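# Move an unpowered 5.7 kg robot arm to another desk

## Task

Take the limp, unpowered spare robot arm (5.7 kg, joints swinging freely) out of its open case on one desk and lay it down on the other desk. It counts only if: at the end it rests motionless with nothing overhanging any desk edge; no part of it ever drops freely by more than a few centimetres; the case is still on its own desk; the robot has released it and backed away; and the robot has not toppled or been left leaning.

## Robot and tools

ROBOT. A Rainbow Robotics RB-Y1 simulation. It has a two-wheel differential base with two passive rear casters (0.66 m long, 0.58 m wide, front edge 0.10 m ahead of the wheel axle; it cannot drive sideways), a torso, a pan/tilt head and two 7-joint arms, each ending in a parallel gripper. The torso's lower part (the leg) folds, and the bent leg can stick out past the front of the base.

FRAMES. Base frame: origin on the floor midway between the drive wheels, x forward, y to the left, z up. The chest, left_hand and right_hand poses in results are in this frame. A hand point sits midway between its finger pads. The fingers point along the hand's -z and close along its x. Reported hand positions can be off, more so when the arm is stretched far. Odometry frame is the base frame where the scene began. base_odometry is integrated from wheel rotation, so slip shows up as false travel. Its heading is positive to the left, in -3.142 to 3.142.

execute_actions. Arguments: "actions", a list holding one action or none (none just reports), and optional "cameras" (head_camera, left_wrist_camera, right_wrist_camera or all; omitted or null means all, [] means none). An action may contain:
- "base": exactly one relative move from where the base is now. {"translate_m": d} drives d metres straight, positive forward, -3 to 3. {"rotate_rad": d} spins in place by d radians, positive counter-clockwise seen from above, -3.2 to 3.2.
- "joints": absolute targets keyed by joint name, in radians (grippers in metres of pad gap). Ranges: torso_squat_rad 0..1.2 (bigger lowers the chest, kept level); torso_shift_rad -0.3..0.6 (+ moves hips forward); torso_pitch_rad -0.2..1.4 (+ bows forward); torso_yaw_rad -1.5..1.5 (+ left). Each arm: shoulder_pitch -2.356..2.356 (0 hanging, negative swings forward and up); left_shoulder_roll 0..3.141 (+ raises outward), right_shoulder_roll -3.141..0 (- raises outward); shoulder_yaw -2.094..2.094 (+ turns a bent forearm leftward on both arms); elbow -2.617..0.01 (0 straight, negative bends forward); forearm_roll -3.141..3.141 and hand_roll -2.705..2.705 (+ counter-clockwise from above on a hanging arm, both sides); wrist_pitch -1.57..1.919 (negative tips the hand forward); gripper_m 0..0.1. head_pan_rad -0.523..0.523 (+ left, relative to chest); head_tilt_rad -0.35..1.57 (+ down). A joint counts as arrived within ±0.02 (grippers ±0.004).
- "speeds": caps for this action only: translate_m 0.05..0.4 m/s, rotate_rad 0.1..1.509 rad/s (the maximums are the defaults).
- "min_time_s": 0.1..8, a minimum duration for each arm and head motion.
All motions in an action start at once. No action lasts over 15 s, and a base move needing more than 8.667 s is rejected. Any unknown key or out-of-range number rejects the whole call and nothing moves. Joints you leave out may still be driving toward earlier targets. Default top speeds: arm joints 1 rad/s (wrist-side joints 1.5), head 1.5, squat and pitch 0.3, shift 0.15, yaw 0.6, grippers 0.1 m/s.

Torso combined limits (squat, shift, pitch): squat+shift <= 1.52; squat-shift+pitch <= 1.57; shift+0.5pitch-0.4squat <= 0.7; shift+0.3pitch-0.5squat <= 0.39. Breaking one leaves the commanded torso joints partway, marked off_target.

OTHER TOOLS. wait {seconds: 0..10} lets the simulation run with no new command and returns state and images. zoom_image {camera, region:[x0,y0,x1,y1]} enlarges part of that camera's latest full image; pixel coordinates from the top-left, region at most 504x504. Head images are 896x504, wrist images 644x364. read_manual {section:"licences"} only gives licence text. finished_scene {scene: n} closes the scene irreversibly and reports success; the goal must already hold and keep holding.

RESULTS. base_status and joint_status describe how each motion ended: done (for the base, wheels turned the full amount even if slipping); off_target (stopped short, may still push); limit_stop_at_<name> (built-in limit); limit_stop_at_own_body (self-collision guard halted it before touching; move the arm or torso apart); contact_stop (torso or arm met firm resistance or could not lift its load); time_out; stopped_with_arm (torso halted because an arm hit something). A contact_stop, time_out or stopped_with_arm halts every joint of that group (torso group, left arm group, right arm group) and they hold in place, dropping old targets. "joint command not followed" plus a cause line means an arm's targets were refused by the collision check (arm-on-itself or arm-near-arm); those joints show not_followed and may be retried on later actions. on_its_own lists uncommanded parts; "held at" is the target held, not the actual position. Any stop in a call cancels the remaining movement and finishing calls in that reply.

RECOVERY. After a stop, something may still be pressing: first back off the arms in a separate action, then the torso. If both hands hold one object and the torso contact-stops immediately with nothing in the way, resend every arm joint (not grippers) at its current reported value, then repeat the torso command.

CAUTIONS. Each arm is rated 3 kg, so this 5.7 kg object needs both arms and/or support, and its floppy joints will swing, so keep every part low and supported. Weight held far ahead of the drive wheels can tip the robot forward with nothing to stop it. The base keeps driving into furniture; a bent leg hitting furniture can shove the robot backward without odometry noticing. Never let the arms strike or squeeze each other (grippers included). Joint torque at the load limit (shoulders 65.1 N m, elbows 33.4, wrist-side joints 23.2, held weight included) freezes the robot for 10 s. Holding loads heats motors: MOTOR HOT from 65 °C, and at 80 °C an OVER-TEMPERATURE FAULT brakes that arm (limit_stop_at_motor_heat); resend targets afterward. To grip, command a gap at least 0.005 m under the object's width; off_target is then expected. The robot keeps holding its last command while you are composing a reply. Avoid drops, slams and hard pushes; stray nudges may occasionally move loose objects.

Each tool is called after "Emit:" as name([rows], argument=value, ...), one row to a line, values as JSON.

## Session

Emit:
execute_actions(actions=[], cameras=["head_camera"])

Scene clock: 0.00 s.
base_odometry: x=+0.000 y=+0.000 heading=+0.000 (m, m, rad; odometry frame)
base_status: not commanded
joint_positions: torso_squat_rad=+0.350 torso_shift_rad=+0.000 torso_pitch_rad=+0.000 torso_yaw_rad=+0.000 left_shoulder_pitch_rad=+0.026 left_shoulder_roll_rad=-0.004 left_shoulder_yaw_rad=+0.051 left_elbow_rad=-0.266 left_forearm_roll_rad=-0.022 left_wrist_pitch_rad=+0.001 left_hand_roll_rad=+0.054 left_gripper_m=+0.100 right_shoulder_pitch_rad=+0.013 right_shoulder_roll_rad=-0.045 right_shoulder_yaw_rad=+0.018 right_elbow_rad=-0.266 right_forearm_roll_rad=+0.018 right_wrist_pitch_rad=+0.007 right_hand_roll_rad=-0.013 right_gripper_m=+0.100 head_pan_rad=+0.000 head_tilt_rad=+0.401
joint_status: not commanded
chest: x=-0.2278 y=+0.0001 z=+1.2475 quat_wxyz=(+1.000, +0.000, +0.000, +0.000) (m; base frame)
left_hand: x=-0.1177 y=+0.2251 z=+0.5709 quat_wxyz=(+0.992, +0.001, -0.120, +0.045) (m; base frame)
right_hand: x=-0.1099 y=-0.2520 z=+0.5726 quat_wxyz=(+0.992, -0.022, -0.123, +0.012) (m; base frame)
pictures: head_camera
camera_calibration (this result's frames):
head_camera: T_world_to_cam=[[-0.0453294, -0.998589, -0.0276595, 0.0317792], [-0.364959, 0.0423281, -0.930061, 1.32736], [0.929919, -0.0320644, -0.366363, 0.6623], [0, 0, 0, 1]] pos_world=[-0.130012, -0.00321411, 1.47805]
Images, in order (width x height): head_camera 896x504.

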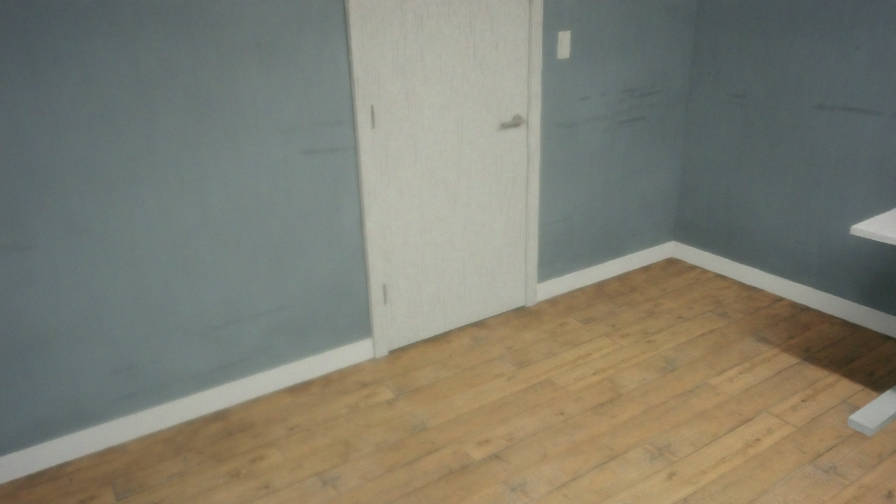

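Emit:
execute_actions([
  {"base":{"rotate_rad":-0.9},"joints":{"torso_squat_rad":0}},
], cameras=["head_camera"])

Scene clock: 5.50 s.
base_odometry: x=+0.000 y=+0.000 heading=-0.899 (m, m, rad; odometry frame)
base_status: done
joint_positions: torso_squat_rad=+0.000 torso_shift_rad=+0.000 torso_pitch_rad=+0.000 torso_yaw_rad=+0.000 left_shoulder_pitch_rad=+0.026 left_shoulder_roll_rad=-0.004 left_shoulder_yaw_rad=+0.051 left_elbow_rad=-0.266 left_forearm_roll_rad=-0.022 left_wrist_pitch_rad=+0.001 left_hand_roll_rad=+0.054 left_gripper_m=+0.100 right_shoulder_pitch_rad=+0.013 right_shoulder_roll_rad=-0.045 right_shoulder_yaw_rad=+0.018 right_elbow_rad=-0.266 right_forearm_roll_rad=+0.018 right_wrist_pitch_rad=+0.007 right_hand_roll_rad=-0.013 right_gripper_m=+0.100 head_pan_rad=+0.000 head_tilt_rad=+0.401
joint_status: all done
chest: x=-0.2278 y=+0.0002 z=+1.2899 quat_wxyz=(+1.000, +0.000, +0.000, +0.000) (m; base frame)
left_hand: x=-0.1177 y=+0.2251 z=+0.6134 quat_wxyz=(+0.992, +0.001, -0.120, +0.045) (m; base frame)
right_hand: x=-0.1099 y=-0.2520 z=+0.6151 quat_wxyz=(+0.992, -0.022, -0.123, +0.012) (m; base frame)
pictures: head_camera
camera_calibration (this result's frames):
head_camera: T_world_to_cam=[[-0.0453301, -0.99859, -0.0276263, 0.0329474], [-0.364984, 0.0422983, -0.930052, 1.36681], [0.92991, -0.0320762, -0.366387, 0.677883], [0, 0, 0, 1]] pos_world=[-0.130012, -0.00316905, 1.52049]
Images, in order (width x height): head_camera 896x504.

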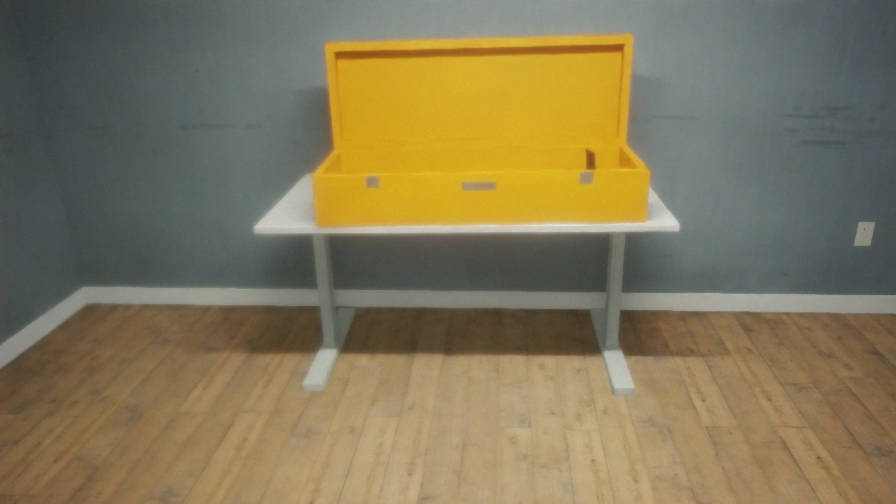

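Emit:
execute_actions([
  {"base":{"rotate_rad":-0.09}},
], cameras=[])

Emit:
execute_actions([
  {"base":{"translate_m":1.8},"joints":{"left_shoulder_pitch_rad":-1.268,"left_shoulder_roll_rad":0.16,"left_shoulder_yaw_rad":0.333,"left_elbow_rad":-0.6,"left_forearm_roll_rad":0,"left_wrist_pitch_rad":1.83,"left_hand_roll_rad":0.2,"right_shoulder_pitch_rad":-1.268,"right_shoulder_roll_rad":-0.16,"right_shoulder_yaw_rad":-0.333,"right_elbow_rad":-0.6,"right_forearm_roll_rad":0,"right_wrist_pitch_rad":1.83,"right_hand_roll_rad":0.0,"torso_yaw_rad":-0.07,"head_tilt_rad":0.95},"min_time_s":2.5},
])

Scene clock: 16.57 s.
base_odometry: x=+0.000 y=+0.000 heading=-0.989 (m, m, rad; odometry frame)
base_status: done
joint_positions: torso_squat_rad=+0.000 torso_shift_rad=+0.000 torso_pitch_rad=+0.000 torso_yaw_rad=+0.000 left_shoulder_pitch_rad=+0.026 left_shoulder_roll_rad=-0.004 left_shoulder_yaw_rad=+0.051 left_elbow_rad=-0.266 left_forearm_roll_rad=-0.022 left_wrist_pitch_rad=+0.001 left_hand_roll_rad=+0.054 left_gripper_m=+0.100 right_shoulder_pitch_rad=+0.013 right_shoulder_roll_rad=-0.045 right_shoulder_yaw_rad=+0.018 right_elbow_rad=-0.266 right_forearm_roll_rad=+0.018 right_wrist_pitch_rad=+0.007 right_hand_roll_rad=-0.013 right_gripper_m=+0.100 head_pan_rad=+0.000 head_tilt_rad=+0.401
joint_status: not commanded
chest: x=-0.2278 y=+0.0002 z=+1.2899 quat_wxyz=(+1.000, +0.000, +0.000, +0.000) (m; base frame)
left_hand: x=-0.1177 y=+0.2251 z=+0.6134 quat_wxyz=(+0.992, +0.001, -0.120, +0.045) (m; base frame)
right_hand: x=-0.1099 y=-0.2520 z=+0.6151 quat_wxyz=(+0.992, -0.022, -0.123, +0.012) (m; base frame)
pictures: none
No camera images: the call's "cameras" was empty. Leave "cameras" out to get every camera's image.

Scene clock: 22.47 s.
base_odometry: x=+0.988 y=-1.504 heading=-0.989 (m, m, rad; odometry frame)
base_status: done
joint_positions: torso_squat_rad=+0.000 torso_shift_rad=+0.000 torso_pitch_rad=+0.000 torso_yaw_rad=-0.070 left_shoulder_pitch_rad=-1.268 left_shoulder_roll_rad=+0.160 left_shoulder_yaw_rad=+0.333 left_elbow_rad=-0.600 left_forearm_roll_rad=+0.000 left_wrist_pitch_rad=+1.830 left_hand_roll_rad=+0.200 left_gripper_m=+0.100 right_shoulder_pitch_rad=-1.268 right_shoulder_roll_rad=-0.160 right_shoulder_yaw_rad=-0.333 right_elbow_rad=-0.600 right_forearm_roll_rad=+0.000 right_wrist_pitch_rad=+1.830 right_hand_roll_rad=+0.000 right_gripper_m=+0.100 head_pan_rad=+0.000 head_tilt_rad=+0.950
joint_status: all done
chest: x=-0.2278 y=+0.0002 z=+1.2899 quat_wxyz=(+0.999, +0.000, +0.000, -0.035) (m; base frame)
left_hand: x=+0.3057 y=+0.1386 z=+1.1092 quat_wxyz=(+1.000, -0.012, +0.005, +0.029) (m; base frame)
right_hand: x=+0.2812 y=-0.2114 z=+1.1091 quat_wxyz=(+1.000, +0.013, +0.003, +0.001) (m; base frame)
pictures: head_camera, left_wrist_camera, right_wrist_camera
camera_calibration (this result's frames):
head_camera: T_world_to_cam=[[-0.122383, -0.992483, 0.000136366, -0.025809], [-0.792113, 0.0975926, -0.602522, 0.790975], [0.59798, -0.0738465, -0.798102, 1.25278], [0, 0, 0, 1]] pos_world=[-0.125753, -0.010295, 1.47643]
left_wrist_camera: T_world_to_cam=[[0.999892, -0.00223867, -0.0145204, -0.284508], [0.007247, -0.784571, 0.619996, -0.549568], [-0.0127803, -0.620034, -0.78447, 1.04313], [0, 0, 0, 1]] pos_world=[0.301792, 0.214967, 1.15491]
right_wrist_camera: T_world_to_cam=[[-0.999332, -0.0354858, -0.00868726, 0.278294], [-0.0326263, 0.759857, 0.649271, -0.516821], [-0.0164388, 0.649121, -0.760508, 1.0708], [0, 0, 0, 1]] pos_world=[0.278849, -0.292493, 1.15233]
Images, in order (width x height): head_camera 896x504, left_wrist_camera 644x364, right_wrist_camera 644x364.

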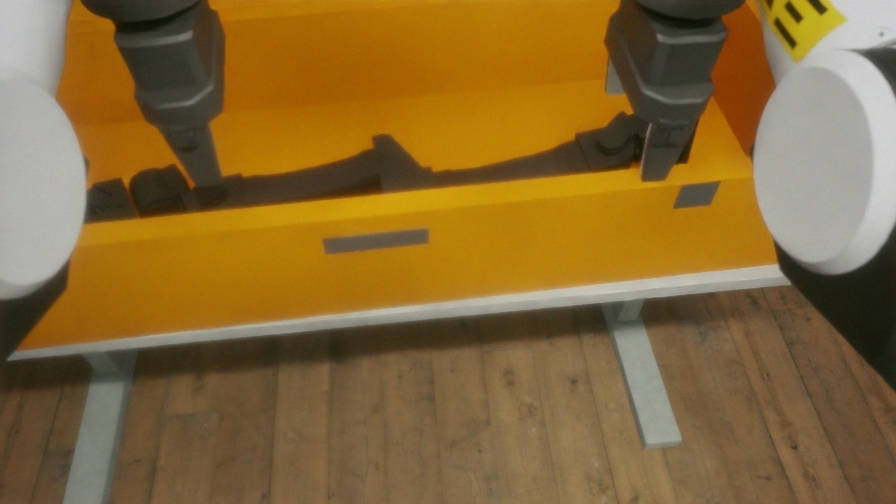

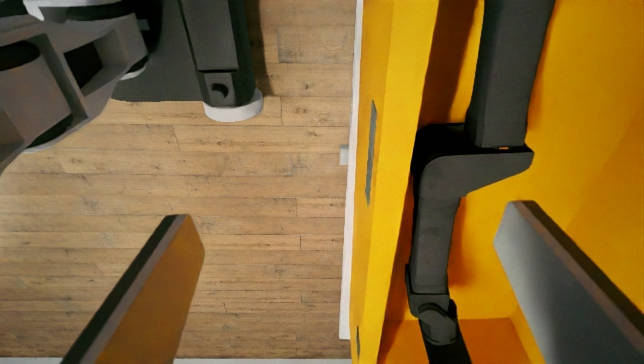

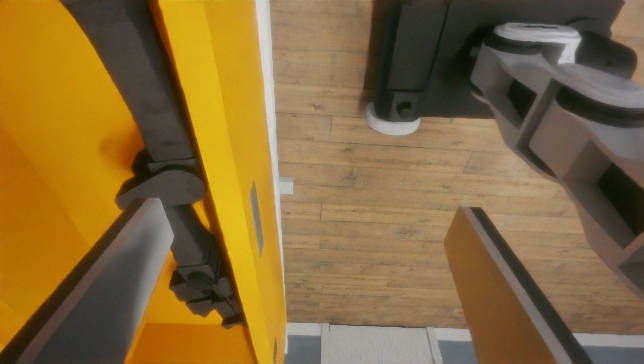

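Emit:
execute_actions([
  {"base":{"translate_m":0.18},"joints":{"torso_squat_rad":0.75,"head_tilt_rad":0.8}},
])

Scene clock: 29.70 s.
base_odometry: x=+1.087 y=-1.654 heading=-0.990 (m, m, rad; odometry frame)
base_status: done
joint_positions: torso_squat_rad=+0.750 torso_shift_rad=+0.000 torso_pitch_rad=+0.000 torso_yaw_rad=-0.070 left_shoulder_pitch_rad=-1.268 left_shoulder_roll_rad=+0.160 left_shoulder_yaw_rad=+0.333 left_elbow_rad=-0.600 left_forearm_roll_rad=+0.000 left_wrist_pitch_rad=+1.830 left_hand_roll_rad=+0.200 left_gripper_m=+0.100 right_shoulder_pitch_rad=-1.268 right_shoulder_roll_rad=-0.160 right_shoulder_yaw_rad=-0.333 right_elbow_rad=-0.600 right_forearm_roll_rad=+0.000 right_wrist_pitch_rad=+1.830 right_hand_roll_rad=+0.000 right_gripper_m=+0.100 head_pan_rad=+0.000 head_tilt_rad=+0.800
joint_status: all done
chest: x=-0.2279 y=+0.0001 z=+1.1021 quat_wxyz=(+0.999, +0.000, +0.000, -0.035) (m; base frame)
left_hand: x=+0.3057 y=+0.1386 z=+0.9214 quat_wxyz=(+1.000, -0.012, +0.005, +0.029) (m; base frame)
right_hand: x=+0.2811 y=-0.2115 z=+0.9214 quat_wxyz=(+1.000, +0.013, +0.003, +0.001) (m; base frame)
pictures: head_camera, left_wrist_camera, right_wrist_camera
camera_calibration (this result's frames):
head_camera: T_world_to_cam=[[-0.121825, -0.992521, -0.00781121, -0.0153847], [-0.693306, 0.0907247, -0.714909, 0.844416], [0.710271, -0.0816781, -0.699174, 0.997252], [0, 0, 0, 1]] pos_world=[-0.124755, -0.0104253, 1.30081]
left_wrist_camera: T_world_to_cam=[[0.999894, -0.00223651, -0.0143872, -0.287289], [0.00716609, -0.784572, 0.619996, -0.433193], [-0.0126745, -0.620034, -0.784473, 0.895808], [0, 0, 0, 1]] pos_world=[0.301717, 0.214918, 0.967181]
right_wrist_camera: T_world_to_cam=[[-0.999332, -0.0354754, -0.00881811, 0.276714], [-0.0327035, 0.759859, 0.649265, -0.394862], [-0.0163325, 0.64912, -0.760511, 0.928036], [0, 0, 0, 1]] pos_world=[0.278773, -0.29255, 0.964592]
Images, in order (width x height): head_camera 896x504, left_wrist_camera 644x364, right_wrist_camera 644x364.

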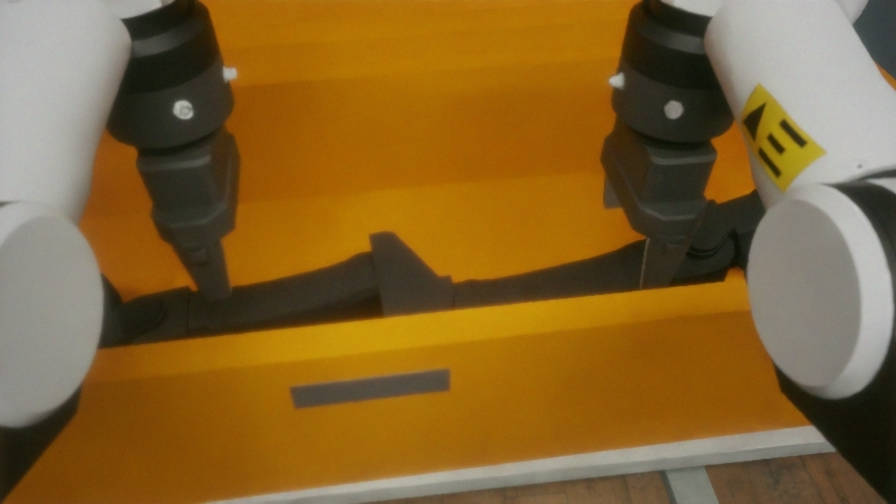

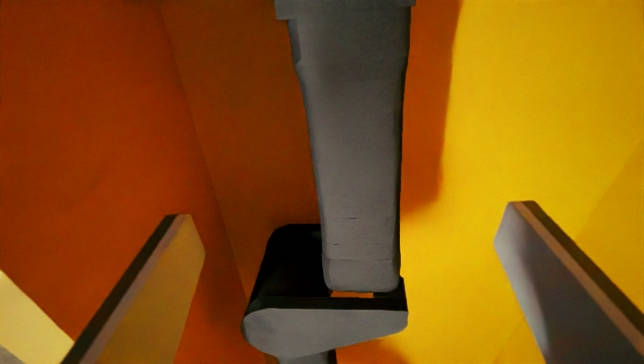

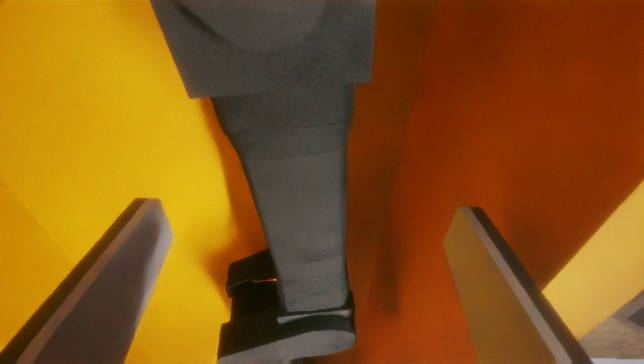

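Emit:
execute_actions([
  {"base":{"translate_m":0.012},"joints":{"torso_squat_rad":0.84,"torso_yaw_rad":-0.01,"right_hand_roll_rad":0.05,"left_elbow_rad":-0.54,"left_wrist_pitch_rad":1.77}},
])

Scene clock: 35.37 s.
base_odometry: x=+1.094 y=-1.665 heading=-0.990 (m, m, rad; odometry frame)
base_status: done
joint_positions: torso_squat_rad=+0.840 torso_shift_rad=+0.000 torso_pitch_rad=+0.000 torso_yaw_rad=-0.010 left_shoulder_pitch_rad=-1.268 left_shoulder_roll_rad=+0.160 left_shoulder_yaw_rad=+0.333 left_elbow_rad=-0.540 left_forearm_roll_rad=+0.000 left_wrist_pitch_rad=+1.770 left_hand_roll_rad=+0.200 left_gripper_m=+0.100 right_shoulder_pitch_rad=-1.268 right_shoulder_roll_rad=-0.160 right_shoulder_yaw_rad=-0.333 right_elbow_rad=-0.600 right_forearm_roll_rad=+0.000 right_wrist_pitch_rad=+1.830 right_hand_roll_rad=+0.050 right_gripper_m=+0.100 head_pan_rad=+0.000 head_tilt_rad=+0.800
joint_status: all done
chest: x=-0.2279 y=+0.0001 z=+1.0572 quat_wxyz=(+1.000, +0.000, +0.000, -0.005) (m; base frame)
left_hand: x=+0.2980 y=+0.1698 z=+0.8611 quat_wxyz=(+0.998, -0.012, +0.004, +0.059) (m; base frame)
right_hand: x=+0.2929 y=-0.1806 z=+0.8765 quat_wxyz=(+0.998, +0.013, +0.003, +0.056) (m; base frame)
pictures: head_camera, left_wrist_camera, right_wrist_camera
camera_calibration (this result's frames):
head_camera: T_world_to_cam=[[-0.0621351, -0.998037, -0.0078132, -0.00214022], [-0.697498, 0.049021, -0.714908, 0.81133], [0.713888, -0.0389712, -0.699175, 0.966638], [0, 0, 0, 1]] pos_world=[-0.124302, -0.00423727, 1.25586]
left_wrist_camera: T_world_to_cam=[[0.99823, 0.0577063, -0.0143974, -0.290066], [0.0541907, -0.782729, 0.619999, -0.385573], [0.0245086, -0.619682, -0.78447, 0.856591], [0, 0, 0, 1]] pos_world=[0.289454, 0.245754, 0.906848]
right_wrist_camera: T_world_to_cam=[[-0.989405, -0.144825, -0.0101229, 0.267665], [-0.116639, 0.751451, 0.649397, -0.365776], [-0.0864423, 0.643698, -0.760382, 0.893487], [0, 0, 0, 1]] pos_world=[0.299401, -0.261509, 0.919634]
Images, in order (width x height): head_camera 896x504, left_wrist_camera 644x364, right_wrist_camera 644x364.

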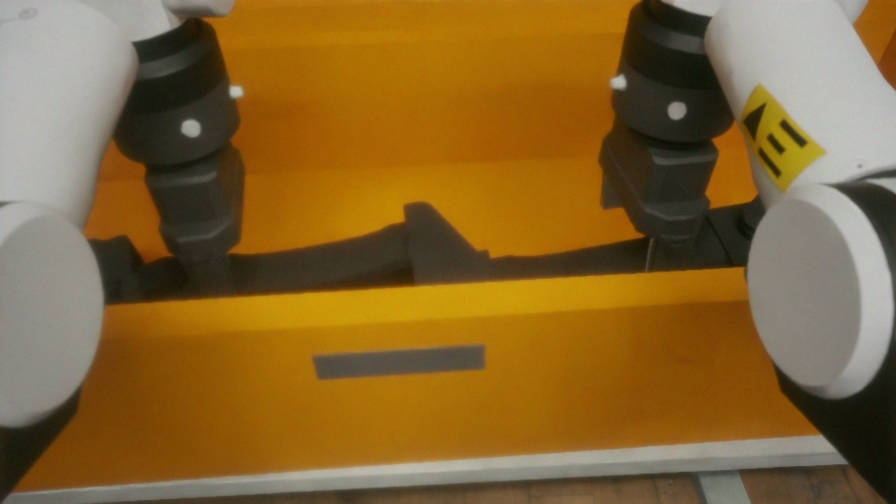

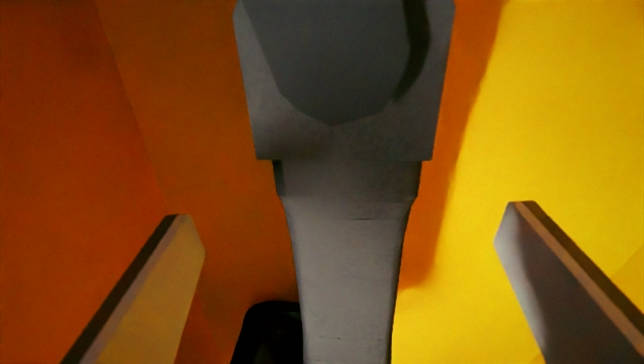

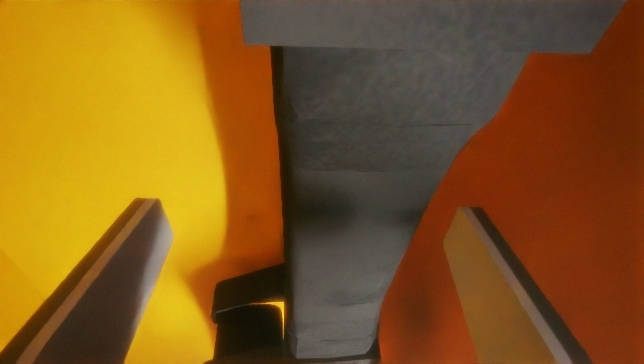

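Emit:
execute_actions([
  {"joints":{"torso_yaw_rad":-0.045,"right_wrist_pitch_rad":1.86,"left_elbow_rad":-0.46,"left_wrist_pitch_rad":1.69}},
], cameras=[])

Emit:
execute_actions([
  {"joints":{"torso_squat_rad":0.9}},
], cameras=["left_wrist_camera","right_wrist_camera"])

Scene clock: 44.43 s.
base_odometry: x=+1.094 y=-1.665 heading=-0.990 (m, m, rad; odometry frame)
base_status: not commanded
joint_positions: torso_squat_rad=+0.840 torso_shift_rad=+0.000 torso_pitch_rad=+0.000 torso_yaw_rad=-0.045 left_shoulder_pitch_rad=-1.268 left_shoulder_roll_rad=+0.160 left_shoulder_yaw_rad=+0.333 left_elbow_rad=-0.460 left_forearm_roll_rad=+0.000 left_wrist_pitch_rad=+1.690 left_hand_roll_rad=+0.200 left_gripper_m=+0.100 right_shoulder_pitch_rad=-1.268 right_shoulder_roll_rad=-0.160 right_shoulder_yaw_rad=-0.333 right_elbow_rad=-0.600 right_forearm_roll_rad=+0.000 right_wrist_pitch_rad=+1.860 right_hand_roll_rad=+0.050 right_gripper_m=+0.100 head_pan_rad=+0.000 head_tilt_rad=+0.800
joint_status: all done
chest: x=-0.2279 y=+0.0000 z=+1.0572 quat_wxyz=(+1.000, +0.000, +0.000, -0.023) (m; base frame)
left_hand: x=+0.3042 y=+0.1507 z=+0.8405 quat_wxyz=(+0.999, -0.012, +0.005, +0.041) (m; base frame)
right_hand: x=+0.2794 y=-0.1991 z=+0.8766 quat_wxyz=(+0.999, +0.013, +0.018, +0.039) (m; base frame)
pictures: none
No camera images: the call's "cameras" was empty. Leave "cameras" out to get every camera's image.

Scene clock: 45.37 s.
base_odometry: x=+1.094 y=-1.665 heading=-0.990 (m, m, rad; odometry frame)
base_status: not commanded
joint_positions: torso_squat_rad=+0.900 torso_shift_rad=+0.000 torso_pitch_rad=+0.000 torso_yaw_rad=-0.045 left_shoulder_pitch_rad=-1.268 left_shoulder_roll_rad=+0.160 left_shoulder_yaw_rad=+0.333 left_elbow_rad=-0.460 left_forearm_roll_rad=+0.000 left_wrist_pitch_rad=+1.690 left_hand_roll_rad=+0.200 left_gripper_m=+0.100 right_shoulder_pitch_rad=-1.268 right_shoulder_roll_rad=-0.160 right_shoulder_yaw_rad=-0.333 right_elbow_rad=-0.600 right_forearm_roll_rad=+0.000 right_wrist_pitch_rad=+1.860 right_hand_roll_rad=+0.050 right_gripper_m=+0.100 head_pan_rad=+0.000 head_tilt_rad=+0.800
joint_status: all done
chest: x=-0.2279 y=+0.0000 z=+1.0251 quat_wxyz=(+1.000, +0.000, +0.000, -0.023) (m; base frame)
left_hand: x=+0.3042 y=+0.1507 z=+0.8084 quat_wxyz=(+0.999, -0.012, +0.005, +0.041) (m; base frame)
right_hand: x=+0.2794 y=-0.1991 z=+0.8445 quat_wxyz=(+0.999, +0.013, +0.018, +0.039) (m; base frame)
pictures: left_wrist_camera, right_wrist_camera
camera_calibration (this result's frames):
left_wrist_camera: T_world_to_cam=[[0.999635, 0.0228443, -0.0144021, -0.291113], [0.0268524, -0.784175, 0.619958, -0.359607], [0.00286874, -0.620119, -0.784503, 0.80995], [0, 0, 0, 1]] pos_world=[0.29834, 0.226921, 0.854157]
right_wrist_camera: T_world_to_cam=[[-0.993656, -0.110717, 0.019723, 0.234035], [-0.0712543, 0.755504, 0.651258, -0.346198], [-0.087006, 0.645721, -0.7586, 0.878924], [0, 0, 0, 1]] pos_world=[0.284354, -0.280074, 0.887601]
Images, in order (width x height): left_wrist_camera 644x364, right_wrist_camera 644x364.

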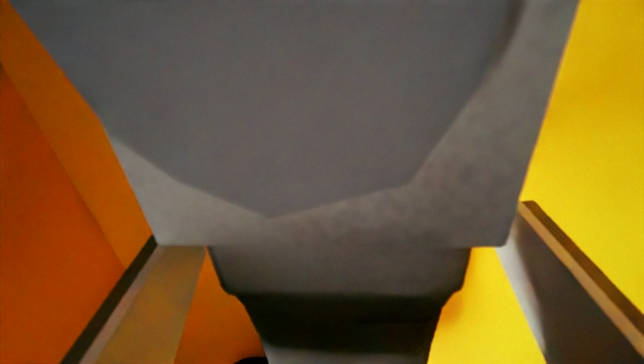

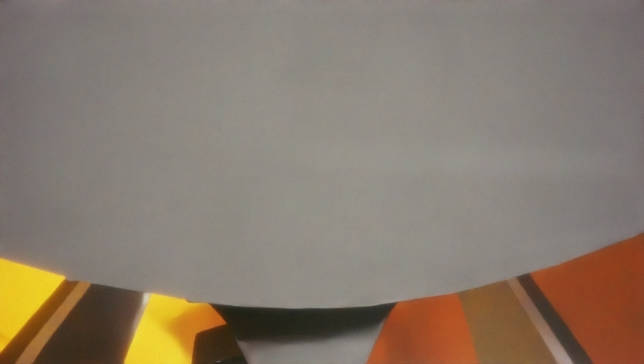

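Emit:
execute_actions([
  {"joints":{"left_elbow_rad":-0.42,"left_wrist_pitch_rad":1.65,"right_wrist_pitch_rad":1.85}},
], cameras=[])

Emit:
execute_actions([
  {"joints":{"left_gripper_m":0,"right_gripper_m":0}},
], cameras=[])

Emit:
execute_actions([
  {"joints":{"torso_squat_rad":0.75}},
], cameras=["head_camera"])

Emit:
execute_actions([
  {"joints":{"torso_squat_rad":0.0,"left_shoulder_pitch_rad":-1.602,"left_shoulder_roll_rad":0.27,"left_shoulder_yaw_rad":0.349,"left_elbow_rad":-0.12,"left_wrist_pitch_rad":1.70,"right_shoulder_pitch_rad":-1.602,"right_shoulder_roll_rad":-0.27,"right_shoulder_yaw_rad":-0.349,"right_elbow_rad":-0.25,"head_pan_rad":0.2},"min_time_s":3},
], cameras=["head_camera"])

Scene clock: 56.13 s.
base_odometry: x=+1.094 y=-1.665 heading=-0.990 (m, m, rad; odometry frame)
base_status: not commanded
joint_positions: torso_squat_rad=+0.900 torso_shift_rad=+0.000 torso_pitch_rad=+0.000 torso_yaw_rad=-0.045 left_shoulder_pitch_rad=-1.268 left_shoulder_roll_rad=+0.160 left_shoulder_yaw_rad=+0.333 left_elbow_rad=-0.420 left_forearm_roll_rad=+0.000 left_wrist_pitch_rad=+1.650 left_hand_roll_rad=+0.200 left_gripper_m=+0.100 right_shoulder_pitch_rad=-1.268 right_shoulder_roll_rad=-0.160 right_shoulder_yaw_rad=-0.333 right_elbow_rad=-0.600 right_forearm_roll_rad=+0.000 right_wrist_pitch_rad=+1.850 right_hand_roll_rad=+0.050 right_gripper_m=+0.100 head_pan_rad=+0.000 head_tilt_rad=+0.800
joint_status: all done
chest: x=-0.2279 y=+0.0000 z=+1.0251 quat_wxyz=(+1.000, +0.000, +0.000, -0.023) (m; base frame)
left_hand: x=+0.3039 y=+0.1505 z=+0.7981 quat_wxyz=(+0.999, -0.012, +0.005, +0.041) (m; base frame)
right_hand: x=+0.2817 y=-0.1990 z=+0.8444 quat_wxyz=(+0.999, +0.013, +0.013, +0.039) (m; base frame)
pictures: none
No camera images: the call's "cameras" was empty. Leave "cameras" out to get every camera's image.

Scene clock: 57.63 s.
base_odometry: x=+1.094 y=-1.664 heading=-0.990 (m, m, rad; odometry frame)
base_status: not commanded
joint_positions: torso_squat_rad=+0.900 torso_shift_rad=+0.000 torso_pitch_rad=+0.000 torso_yaw_rad=-0.045 left_shoulder_pitch_rad=-1.268 left_shoulder_roll_rad=+0.160 left_shoulder_yaw_rad=+0.333 left_elbow_rad=-0.420 left_forearm_roll_rad=+0.000 left_wrist_pitch_rad=+1.650 left_hand_roll_rad=+0.200 left_gripper_m=+0.057 right_shoulder_pitch_rad=-1.268 right_shoulder_roll_rad=-0.160 right_shoulder_yaw_rad=-0.333 right_elbow_rad=-0.600 right_forearm_roll_rad=+0.000 right_wrist_pitch_rad=+1.850 right_hand_roll_rad=+0.050 right_gripper_m=+0.055 head_pan_rad=+0.000 head_tilt_rad=+0.800
joint_status: left_gripper_m off_target (ended at +0.057, target +0.000); right_gripper_m off_target (ended at +0.055, target +0.000)
chest: x=-0.2280 y=+0.0000 z=+1.0251 quat_wxyz=(+1.000, +0.000, +0.000, -0.023) (m; base frame)
left_hand: x=+0.3039 y=+0.1505 z=+0.7980 quat_wxyz=(+0.999, -0.012, +0.005, +0.041) (m; base frame)
right_hand: x=+0.2816 y=-0.1990 z=+0.8445 quat_wxyz=(+0.999, +0.013, +0.013, +0.039) (m; base frame)
pictures: none
No camera images: the call's "cameras" was empty. Leave "cameras" out to get every camera's image.

Scene clock: 58.90 s.
base_odometry: x=+1.094 y=-1.665 heading=-0.990 (m, m, rad; odometry frame)
base_status: not commanded
joint_positions: torso_squat_rad=+0.750 torso_shift_rad=+0.001 torso_pitch_rad=+0.002 torso_yaw_rad=-0.045 left_shoulder_pitch_rad=-1.265 left_shoulder_roll_rad=+0.159 left_shoulder_yaw_rad=+0.333 left_elbow_rad=-0.418 left_forearm_roll_rad=+0.000 left_wrist_pitch_rad=+1.650 left_hand_roll_rad=+0.200 left_gripper_m=+0.056 right_shoulder_pitch_rad=-1.265 right_shoulder_roll_rad=-0.159 right_shoulder_yaw_rad=-0.333 right_elbow_rad=-0.598 right_forearm_roll_rad=+0.000 right_wrist_pitch_rad=+1.850 right_hand_roll_rad=+0.050 right_gripper_m=+0.055 head_pan_rad=+0.000 head_tilt_rad=+0.800
joint_status: all done
chest: x=-0.2271 y=+0.0001 z=+1.1022 quat_wxyz=(+1.000, +0.000, +0.001, -0.023) (m; base frame)
left_hand: x=+0.3031 y=+0.1509 z=+0.8722 quat_wxyz=(+0.999, -0.012, +0.008, +0.042) (m; base frame)
right_hand: x=+0.2811 y=-0.1988 z=+0.9187 quat_wxyz=(+0.999, +0.013, +0.016, +0.039) (m; base frame)
pictures: head_camera
camera_calibration (this result's frames):
head_camera: T_world_to_cam=[[-0.0970225, -0.995252, -0.00769927, -0.00981035], [-0.696616, 0.0734308, -0.713676, 0.842944], [0.710853, -0.0638792, -0.700433, 0.998183], [0, 0, 0, 1]] pos_world=[-0.123305, -0.00789874, 1.30067]
Images, in order (width x height): head_camera 896x504.

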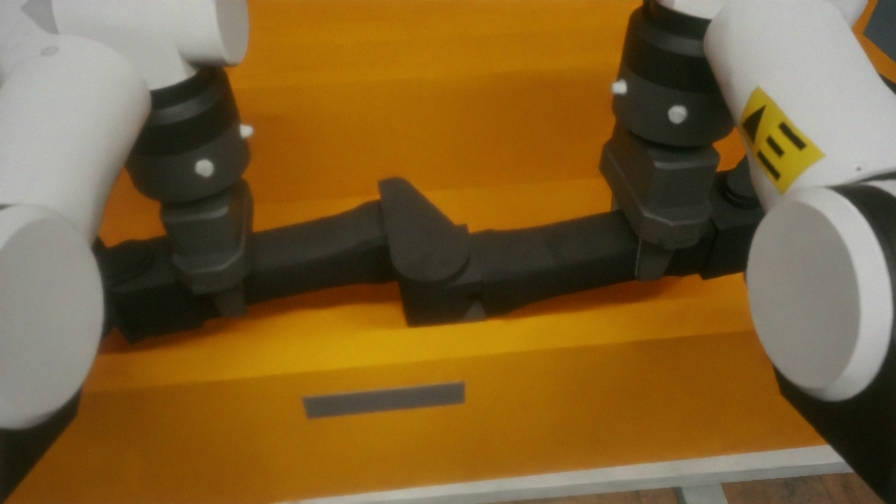

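Scene clock: 62.20 s.
base_odometry: x=+1.094 y=-1.665 heading=-0.990 (m, m, rad; odometry frame)
base_status: not commanded
joint_positions: torso_squat_rad=+0.000 torso_shift_rad=+0.001 torso_pitch_rad=+0.002 torso_yaw_rad=-0.045 left_shoulder_pitch_rad=-1.598 left_shoulder_roll_rad=+0.268 left_shoulder_yaw_rad=+0.349 left_elbow_rad=-0.118 left_forearm_roll_rad=+0.000 left_wrist_pitch_rad=+1.699 left_hand_roll_rad=+0.200 left_gripper_m=+0.056 right_shoulder_pitch_rad=-1.599 right_shoulder_roll_rad=-0.268 right_shoulder_yaw_rad=-0.349 right_elbow_rad=-0.248 right_forearm_roll_rad=+0.000 right_wrist_pitch_rad=+1.850 right_hand_roll_rad=+0.050 right_gripper_m=+0.055 head_pan_rad=+0.200 head_tilt_rad=+0.800
joint_status: all done
chest: x=-0.2267 y=+0.0001 z=+1.2899 quat_wxyz=(+1.000, +0.000, +0.001, -0.023) (m; base frame)
left_hand: x=+0.3095 y=+0.1512 z=+1.1675 quat_wxyz=(+0.999, +0.002, +0.007, +0.035) (m; base frame)
right_hand: x=+0.2871 y=-0.1983 z=+1.2017 quat_wxyz=(+0.999, +0.000, +0.017, +0.046) (m; base frame)
pictures: head_camera
camera_calibration (this result's frames):
head_camera: T_world_to_cam=[[0.102188, -0.994732, -0.00808986, 0.0330052], [-0.697599, -0.0658616, -0.713455, 0.976571], [0.709164, 0.0785501, -0.700654, 1.12952], [0, 0, 0, 1]] pos_world=[-0.12313, 0.00842621, 1.48841]
Images, in order (width x height): head_camera 896x504.

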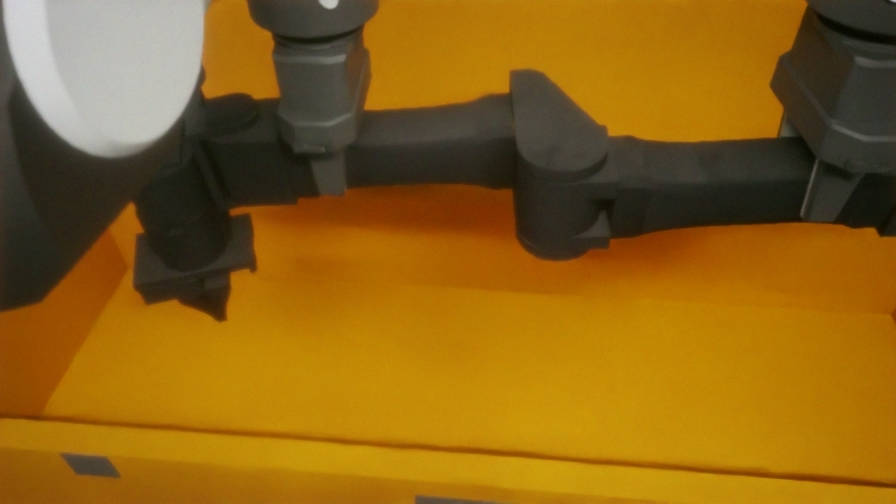

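Emit:
execute_actions([
  {"base":{"translate_m":-0.6},"speeds":{"translate_m":0.25}},
], cameras=[])

Emit:
execute_actions([
  {"base":{"rotate_rad":-3.14},"speeds":{"rotate_rad":0.6},"joints":{"head_pan_rad":0.08,"head_tilt_rad":0.3}},
], cameras=["head_camera"])

Scene clock: 75.17 s.
base_odometry: x=+0.765 y=-1.163 heading=-0.991 (m, m, rad; odometry frame)
base_status: done
joint_positions: torso_squat_rad=+0.000 torso_shift_rad=+0.001 torso_pitch_rad=+0.002 torso_yaw_rad=-0.045 left_shoulder_pitch_rad=-1.598 left_shoulder_roll_rad=+0.268 left_shoulder_yaw_rad=+0.349 left_elbow_rad=-0.118 left_forearm_roll_rad=+0.000 left_wrist_pitch_rad=+1.700 left_hand_roll_rad=+0.200 left_gripper_m=+0.056 right_shoulder_pitch_rad=-1.600 right_shoulder_roll_rad=-0.268 right_shoulder_yaw_rad=-0.349 right_elbow_rad=-0.248 right_forearm_roll_rad=+0.000 right_wrist_pitch_rad=+1.850 right_hand_roll_rad=+0.050 right_gripper_m=+0.055 head_pan_rad=+0.200 head_tilt_rad=+0.800
joint_status: not commanded
chest: x=-0.2268 y=+0.0001 z=+1.2899 quat_wxyz=(+1.000, +0.000, +0.001, -0.023) (m; base frame)
left_hand: x=+0.3094 y=+0.1512 z=+1.1676 quat_wxyz=(+0.999, +0.002, +0.007, +0.035) (m; base frame)
right_hand: x=+0.2871 y=-0.1983 z=+1.2019 quat_wxyz=(+0.999, +0.000, +0.017, +0.046) (m; base frame)
pictures: none
No camera images: the call's "cameras" was empty. Leave "cameras" out to get every camera's image.

Scene clock: 81.93 s.
base_odometry: x=+0.765 y=-1.163 heading=+2.153 (m, m, rad; odometry frame)
base_status: done
joint_positions: torso_squat_rad=+0.000 torso_shift_rad=+0.001 torso_pitch_rad=+0.002 torso_yaw_rad=-0.045 left_shoulder_pitch_rad=-1.598 left_shoulder_roll_rad=+0.268 left_shoulder_yaw_rad=+0.349 left_elbow_rad=-0.118 left_forearm_roll_rad=+0.000 left_wrist_pitch_rad=+1.699 left_hand_roll_rad=+0.200 left_gripper_m=+0.056 right_shoulder_pitch_rad=-1.600 right_shoulder_roll_rad=-0.268 right_shoulder_yaw_rad=-0.349 right_elbow_rad=-0.248 right_forearm_roll_rad=+0.000 right_wrist_pitch_rad=+1.850 right_hand_roll_rad=+0.050 right_gripper_m=+0.055 head_pan_rad=+0.080 head_tilt_rad=+0.300
joint_status: all done
chest: x=-0.2268 y=+0.0001 z=+1.2899 quat_wxyz=(+1.000, +0.000, +0.001, -0.022) (m; base frame)
left_hand: x=+0.3095 y=+0.1512 z=+1.1677 quat_wxyz=(+0.999, +0.002, +0.007, +0.035) (m; base frame)
right_hand: x=+0.2871 y=-0.1983 z=+1.2019 quat_wxyz=(+0.999, +0.000, +0.017, +0.046) (m; base frame)
pictures: head_camera
camera_calibration (this result's frames):
head_camera: T_world_to_cam=[[-0.00744642, -0.999458, -0.0320608, 0.0463392], [-0.272973, 0.0328757, -0.96146, 1.43291], [0.961993, 0.00159232, -0.27307, 0.544106], [0, 0, 0, 1]] pos_world=[-0.131934, -0.00166038, 1.52775]
Images, in order (width x height): head_camera 896x504.

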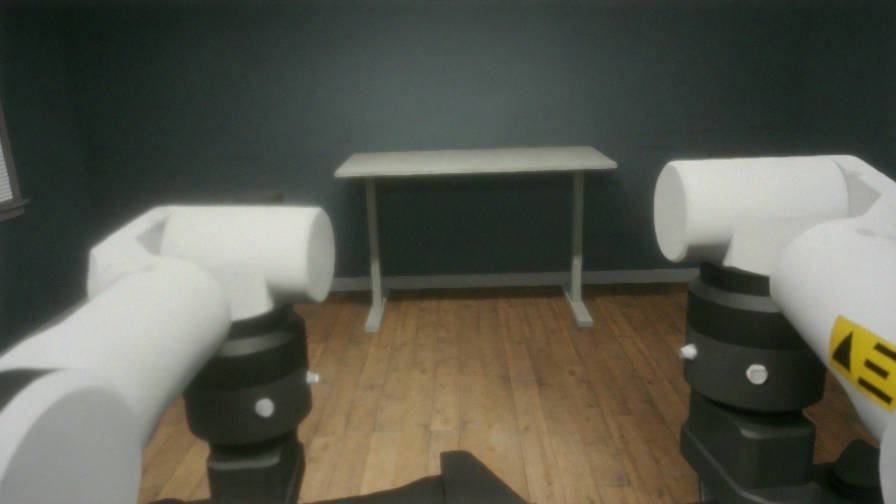

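Emit:
execute_actions([
  {"base":{"rotate_rad":-0.04}},
], cameras=[])

Emit:
execute_actions([
  {"base":{"translate_m":2.85},"joints":{"right_shoulder_pitch_rad":-1.834,"right_shoulder_roll_rad":-0.347,"right_shoulder_yaw_rad":-0.337,"right_elbow_rad":-0.05,"right_wrist_pitch_rad":1.90,"left_shoulder_pitch_rad":-1.758,"left_shoulder_roll_rad":0.322,"left_shoulder_yaw_rad":0.343,"left_wrist_pitch_rad":1.87,"head_tilt_rad":0.8},"min_time_s":3},
], cameras=["head_camera"])

Scene clock: 90.37 s.
base_odometry: x=+0.765 y=-1.163 heading=+2.114 (m, m, rad; odometry frame)
base_status: done
joint_positions: torso_squat_rad=+0.000 torso_shift_rad=+0.001 torso_pitch_rad=+0.002 torso_yaw_rad=-0.045 left_shoulder_pitch_rad=-1.598 left_shoulder_roll_rad=+0.268 left_shoulder_yaw_rad=+0.349 left_elbow_rad=-0.118 left_forearm_roll_rad=+0.000 left_wrist_pitch_rad=+1.699 left_hand_roll_rad=+0.200 left_gripper_m=+0.056 right_shoulder_pitch_rad=-1.600 right_shoulder_roll_rad=-0.268 right_shoulder_yaw_rad=-0.349 right_elbow_rad=-0.248 right_forearm_roll_rad=+0.000 right_wrist_pitch_rad=+1.850 right_hand_roll_rad=+0.050 right_gripper_m=+0.055 head_pan_rad=+0.080 head_tilt_rad=+0.300
joint_status: not commanded
chest: x=-0.2268 y=+0.0001 z=+1.2899 quat_wxyz=(+1.000, +0.000, +0.001, -0.022) (m; base frame)
left_hand: x=+0.3094 y=+0.1512 z=+1.1677 quat_wxyz=(+0.999, +0.002, +0.007, +0.035) (m; base frame)
right_hand: x=+0.2871 y=-0.1983 z=+1.2019 quat_wxyz=(+0.999, +0.000, +0.017, +0.046) (m; base frame)
pictures: none
No camera images: the call's "cameras" was empty. Leave "cameras" out to get every camera's image.

Scene clock: 98.77 s.
base_odometry: x=-0.708 y=+1.277 heading=+2.114 (m, m, rad; odometry frame)
base_status: done
joint_positions: torso_squat_rad=+0.000 torso_shift_rad=+0.001 torso_pitch_rad=+0.002 torso_yaw_rad=-0.045 left_shoulder_pitch_rad=-1.754 left_shoulder_roll_rad=+0.319 left_shoulder_yaw_rad=+0.344 left_elbow_rad=-0.118 left_forearm_roll_rad=+0.001 left_wrist_pitch_rad=+1.870 left_hand_roll_rad=+0.200 left_gripper_m=+0.056 right_shoulder_pitch_rad=-1.832 right_shoulder_roll_rad=-0.344 right_shoulder_yaw_rad=-0.338 right_elbow_rad=-0.049 right_forearm_roll_rad=-0.001 right_wrist_pitch_rad=+1.900 right_hand_roll_rad=+0.050 right_gripper_m=+0.055 head_pan_rad=+0.080 head_tilt_rad=+0.800
joint_status: all done
chest: x=-0.2267 y=+0.0001 z=+1.2899 quat_wxyz=(+1.000, +0.000, +0.001, -0.022) (m; base frame)
left_hand: x=+0.2962 y=+0.1520 z=+1.2541 quat_wxyz=(+0.999, +0.009, +0.009, +0.033) (m; base frame)
right_hand: x=+0.2689 y=-0.1984 z=+1.2794 quat_wxyz=(+0.999, -0.011, +0.019, +0.048) (m; base frame)
pictures: head_camera
camera_calibration (this result's frames):
head_camera: T_world_to_cam=[[-0.0175109, -0.999816, -0.00780577, 0.00814652], [-0.70044, 0.0178379, -0.713488, 0.976118], [0.713496, -0.00702633, -0.700624, 1.13028], [0, 0, 0, 1]] pos_world=[-0.122594, -0.00132519, 1.48841]
Images, in order (width x height): head_camera 896x504.

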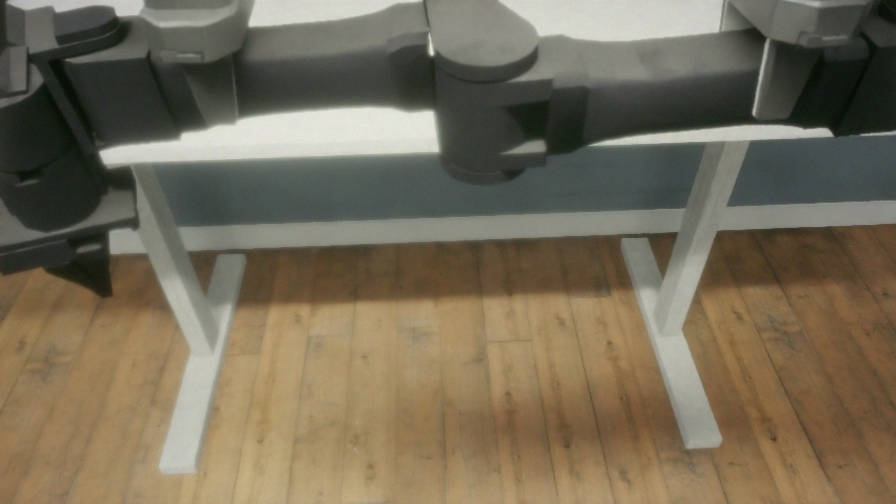

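Emit:
execute_actions([
  {"base":{"translate_m":0.62},"speeds":{"translate_m":0.25},"joints":{"torso_yaw_rad":0.1}},
], cameras=[])

Emit:
execute_actions([
  {"joints":{"head_tilt_rad":0.95,"head_pan_rad":0.3,"torso_squat_rad":0.42}},
], cameras=["head_camera"])

Scene clock: 109.87 s.
base_odometry: x=-1.028 y=+1.808 heading=+2.113 (m, m, rad; odometry frame)
base_status: done
joint_positions: torso_squat_rad=+0.000 torso_shift_rad=+0.001 torso_pitch_rad=+0.002 torso_yaw_rad=+0.100 left_shoulder_pitch_rad=-1.754 left_shoulder_roll_rad=+0.319 left_shoulder_yaw_rad=+0.344 left_elbow_rad=-0.118 left_forearm_roll_rad=+0.001 left_wrist_pitch_rad=+1.870 left_hand_roll_rad=+0.200 left_gripper_m=+0.056 right_shoulder_pitch_rad=-1.833 right_shoulder_roll_rad=-0.344 right_shoulder_yaw_rad=-0.338 right_elbow_rad=-0.049 right_forearm_roll_rad=-0.001 right_wrist_pitch_rad=+1.900 right_hand_roll_rad=+0.050 right_gripper_m=+0.055 head_pan_rad=+0.080 head_tilt_rad=+0.800
joint_status: all done
chest: x=-0.2268 y=+0.0003 z=+1.2899 quat_wxyz=(+0.999, +0.000, +0.001, +0.050) (m; base frame)
left_hand: x=+0.2687 y=+0.2263 z=+1.2544 quat_wxyz=(+0.994, +0.008, +0.010, +0.105) (m; base frame)
right_hand: x=+0.2923 y=-0.1245 z=+1.2795 quat_wxyz=(+0.993, -0.012, +0.018, +0.120) (m; base frame)
pictures: none
No camera images: the call's "cameras" was empty. Leave "cameras" out to get every camera's image.

Scene clock: 112.03 s.
base_odometry: x=-1.028 y=+1.808 heading=+2.113 (m, m, rad; odometry frame)
base_status: not commanded
joint_positions: torso_squat_rad=+0.420 torso_shift_rad=+0.001 torso_pitch_rad=+0.002 torso_yaw_rad=+0.100 left_shoulder_pitch_rad=-1.754 left_shoulder_roll_rad=+0.319 left_shoulder_yaw_rad=+0.344 left_elbow_rad=-0.118 left_forearm_roll_rad=+0.001 left_wrist_pitch_rad=+1.870 left_hand_roll_rad=+0.200 left_gripper_m=+0.056 right_shoulder_pitch_rad=-1.833 right_shoulder_roll_rad=-0.344 right_shoulder_yaw_rad=-0.338 right_elbow_rad=-0.049 right_forearm_roll_rad=-0.001 right_wrist_pitch_rad=+1.900 right_hand_roll_rad=+0.050 right_gripper_m=+0.055 head_pan_rad=+0.300 head_tilt_rad=+0.950
joint_status: all done
chest: x=-0.2270 y=+0.0002 z=+1.2291 quat_wxyz=(+0.999, +0.000, +0.001, +0.050) (m; base frame)
left_hand: x=+0.2685 y=+0.2263 z=+1.1937 quat_wxyz=(+0.994, +0.008, +0.010, +0.105) (m; base frame)
right_hand: x=+0.2922 y=-0.1245 z=+1.2188 quat_wxyz=(+0.993, -0.012, +0.018, +0.120) (m; base frame)
pictures: head_camera
camera_calibration (this result's frames):
head_camera: T_world_to_cam=[[0.339995, -0.940427, -0.000284497, 0.0733032], [-0.751503, -0.271511, -0.601269, 0.762297], [0.565372, 0.204642, -0.799047, 1.19782], [0, 0, 0, 1]] pos_world=[-0.129268, 0.030784, 1.41548]
Images, in order (width x height): head_camera 896x504.

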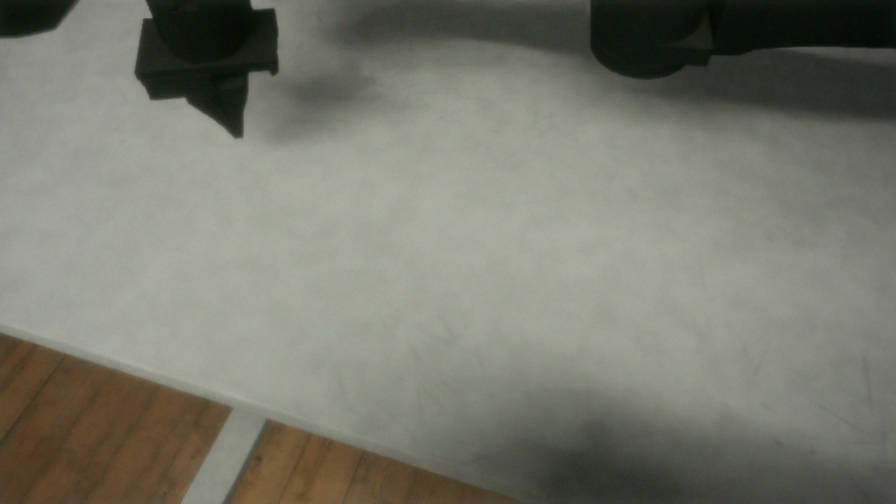

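Emit:
execute_actions([
  {"base":{"translate_m":0.04},"speeds":{"translate_m":0.1},"joints":{"head_tilt_rad":0.7,"torso_squat_rad":0.52}},
], cameras=["head_camera"])

Scene clock: 116.90 s.
base_odometry: x=-1.048 y=+1.843 heading=+2.113 (m, m, rad; odometry frame)
base_status: done
joint_positions: torso_squat_rad=+0.520 torso_shift_rad=+0.001 torso_pitch_rad=+0.002 torso_yaw_rad=+0.100 left_shoulder_pitch_rad=-1.754 left_shoulder_roll_rad=+0.319 left_shoulder_yaw_rad=+0.344 left_elbow_rad=-0.118 left_forearm_roll_rad=+0.001 left_wrist_pitch_rad=+1.870 left_hand_roll_rad=+0.200 left_gripper_m=+0.056 right_shoulder_pitch_rad=-1.833 right_shoulder_roll_rad=-0.344 right_shoulder_yaw_rad=-0.338 right_elbow_rad=-0.049 right_forearm_roll_rad=-0.001 right_wrist_pitch_rad=+1.900 right_hand_roll_rad=+0.050 right_gripper_m=+0.055 head_pan_rad=+0.300 head_tilt_rad=+0.700
joint_status: all done
chest: x=-0.2270 y=+0.0002 z=+1.1975 quat_wxyz=(+0.999, +0.000, +0.001, +0.050) (m; base frame)
left_hand: x=+0.2685 y=+0.2263 z=+1.1620 quat_wxyz=(+0.994, +0.008, +0.010, +0.105) (m; base frame)
right_hand: x=+0.2921 y=-0.1245 z=+1.1871 quat_wxyz=(+0.993, -0.012, +0.018, +0.120) (m; base frame)
pictures: head_camera
camera_calibration (this result's frames):
head_camera: T_world_to_cam=[[0.341439, -0.939808, -0.0134144, 0.0919399], [-0.591709, -0.203839, -0.779955, 1.02548], [0.730274, 0.274245, -0.625691, 0.963856], [0, 0, 0, 1]] pos_world=[-0.128485, 0.0311068, 1.40414]
Images, in order (width x height): head_camera 896x504.

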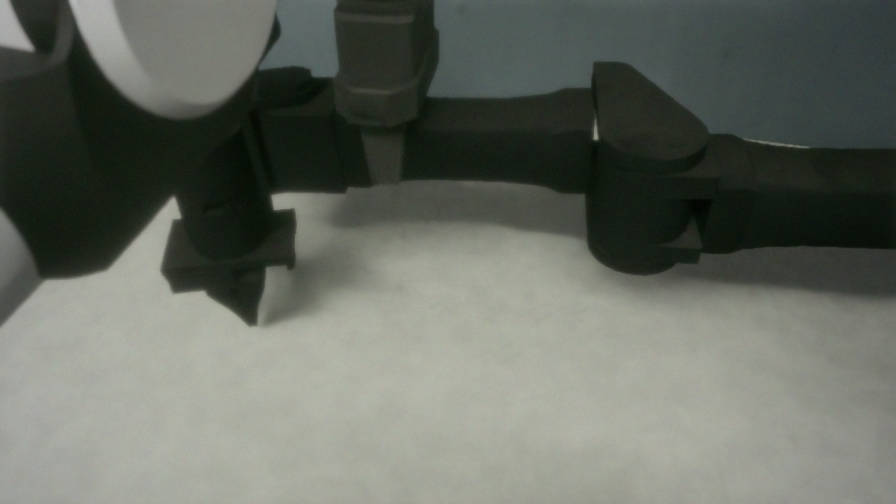

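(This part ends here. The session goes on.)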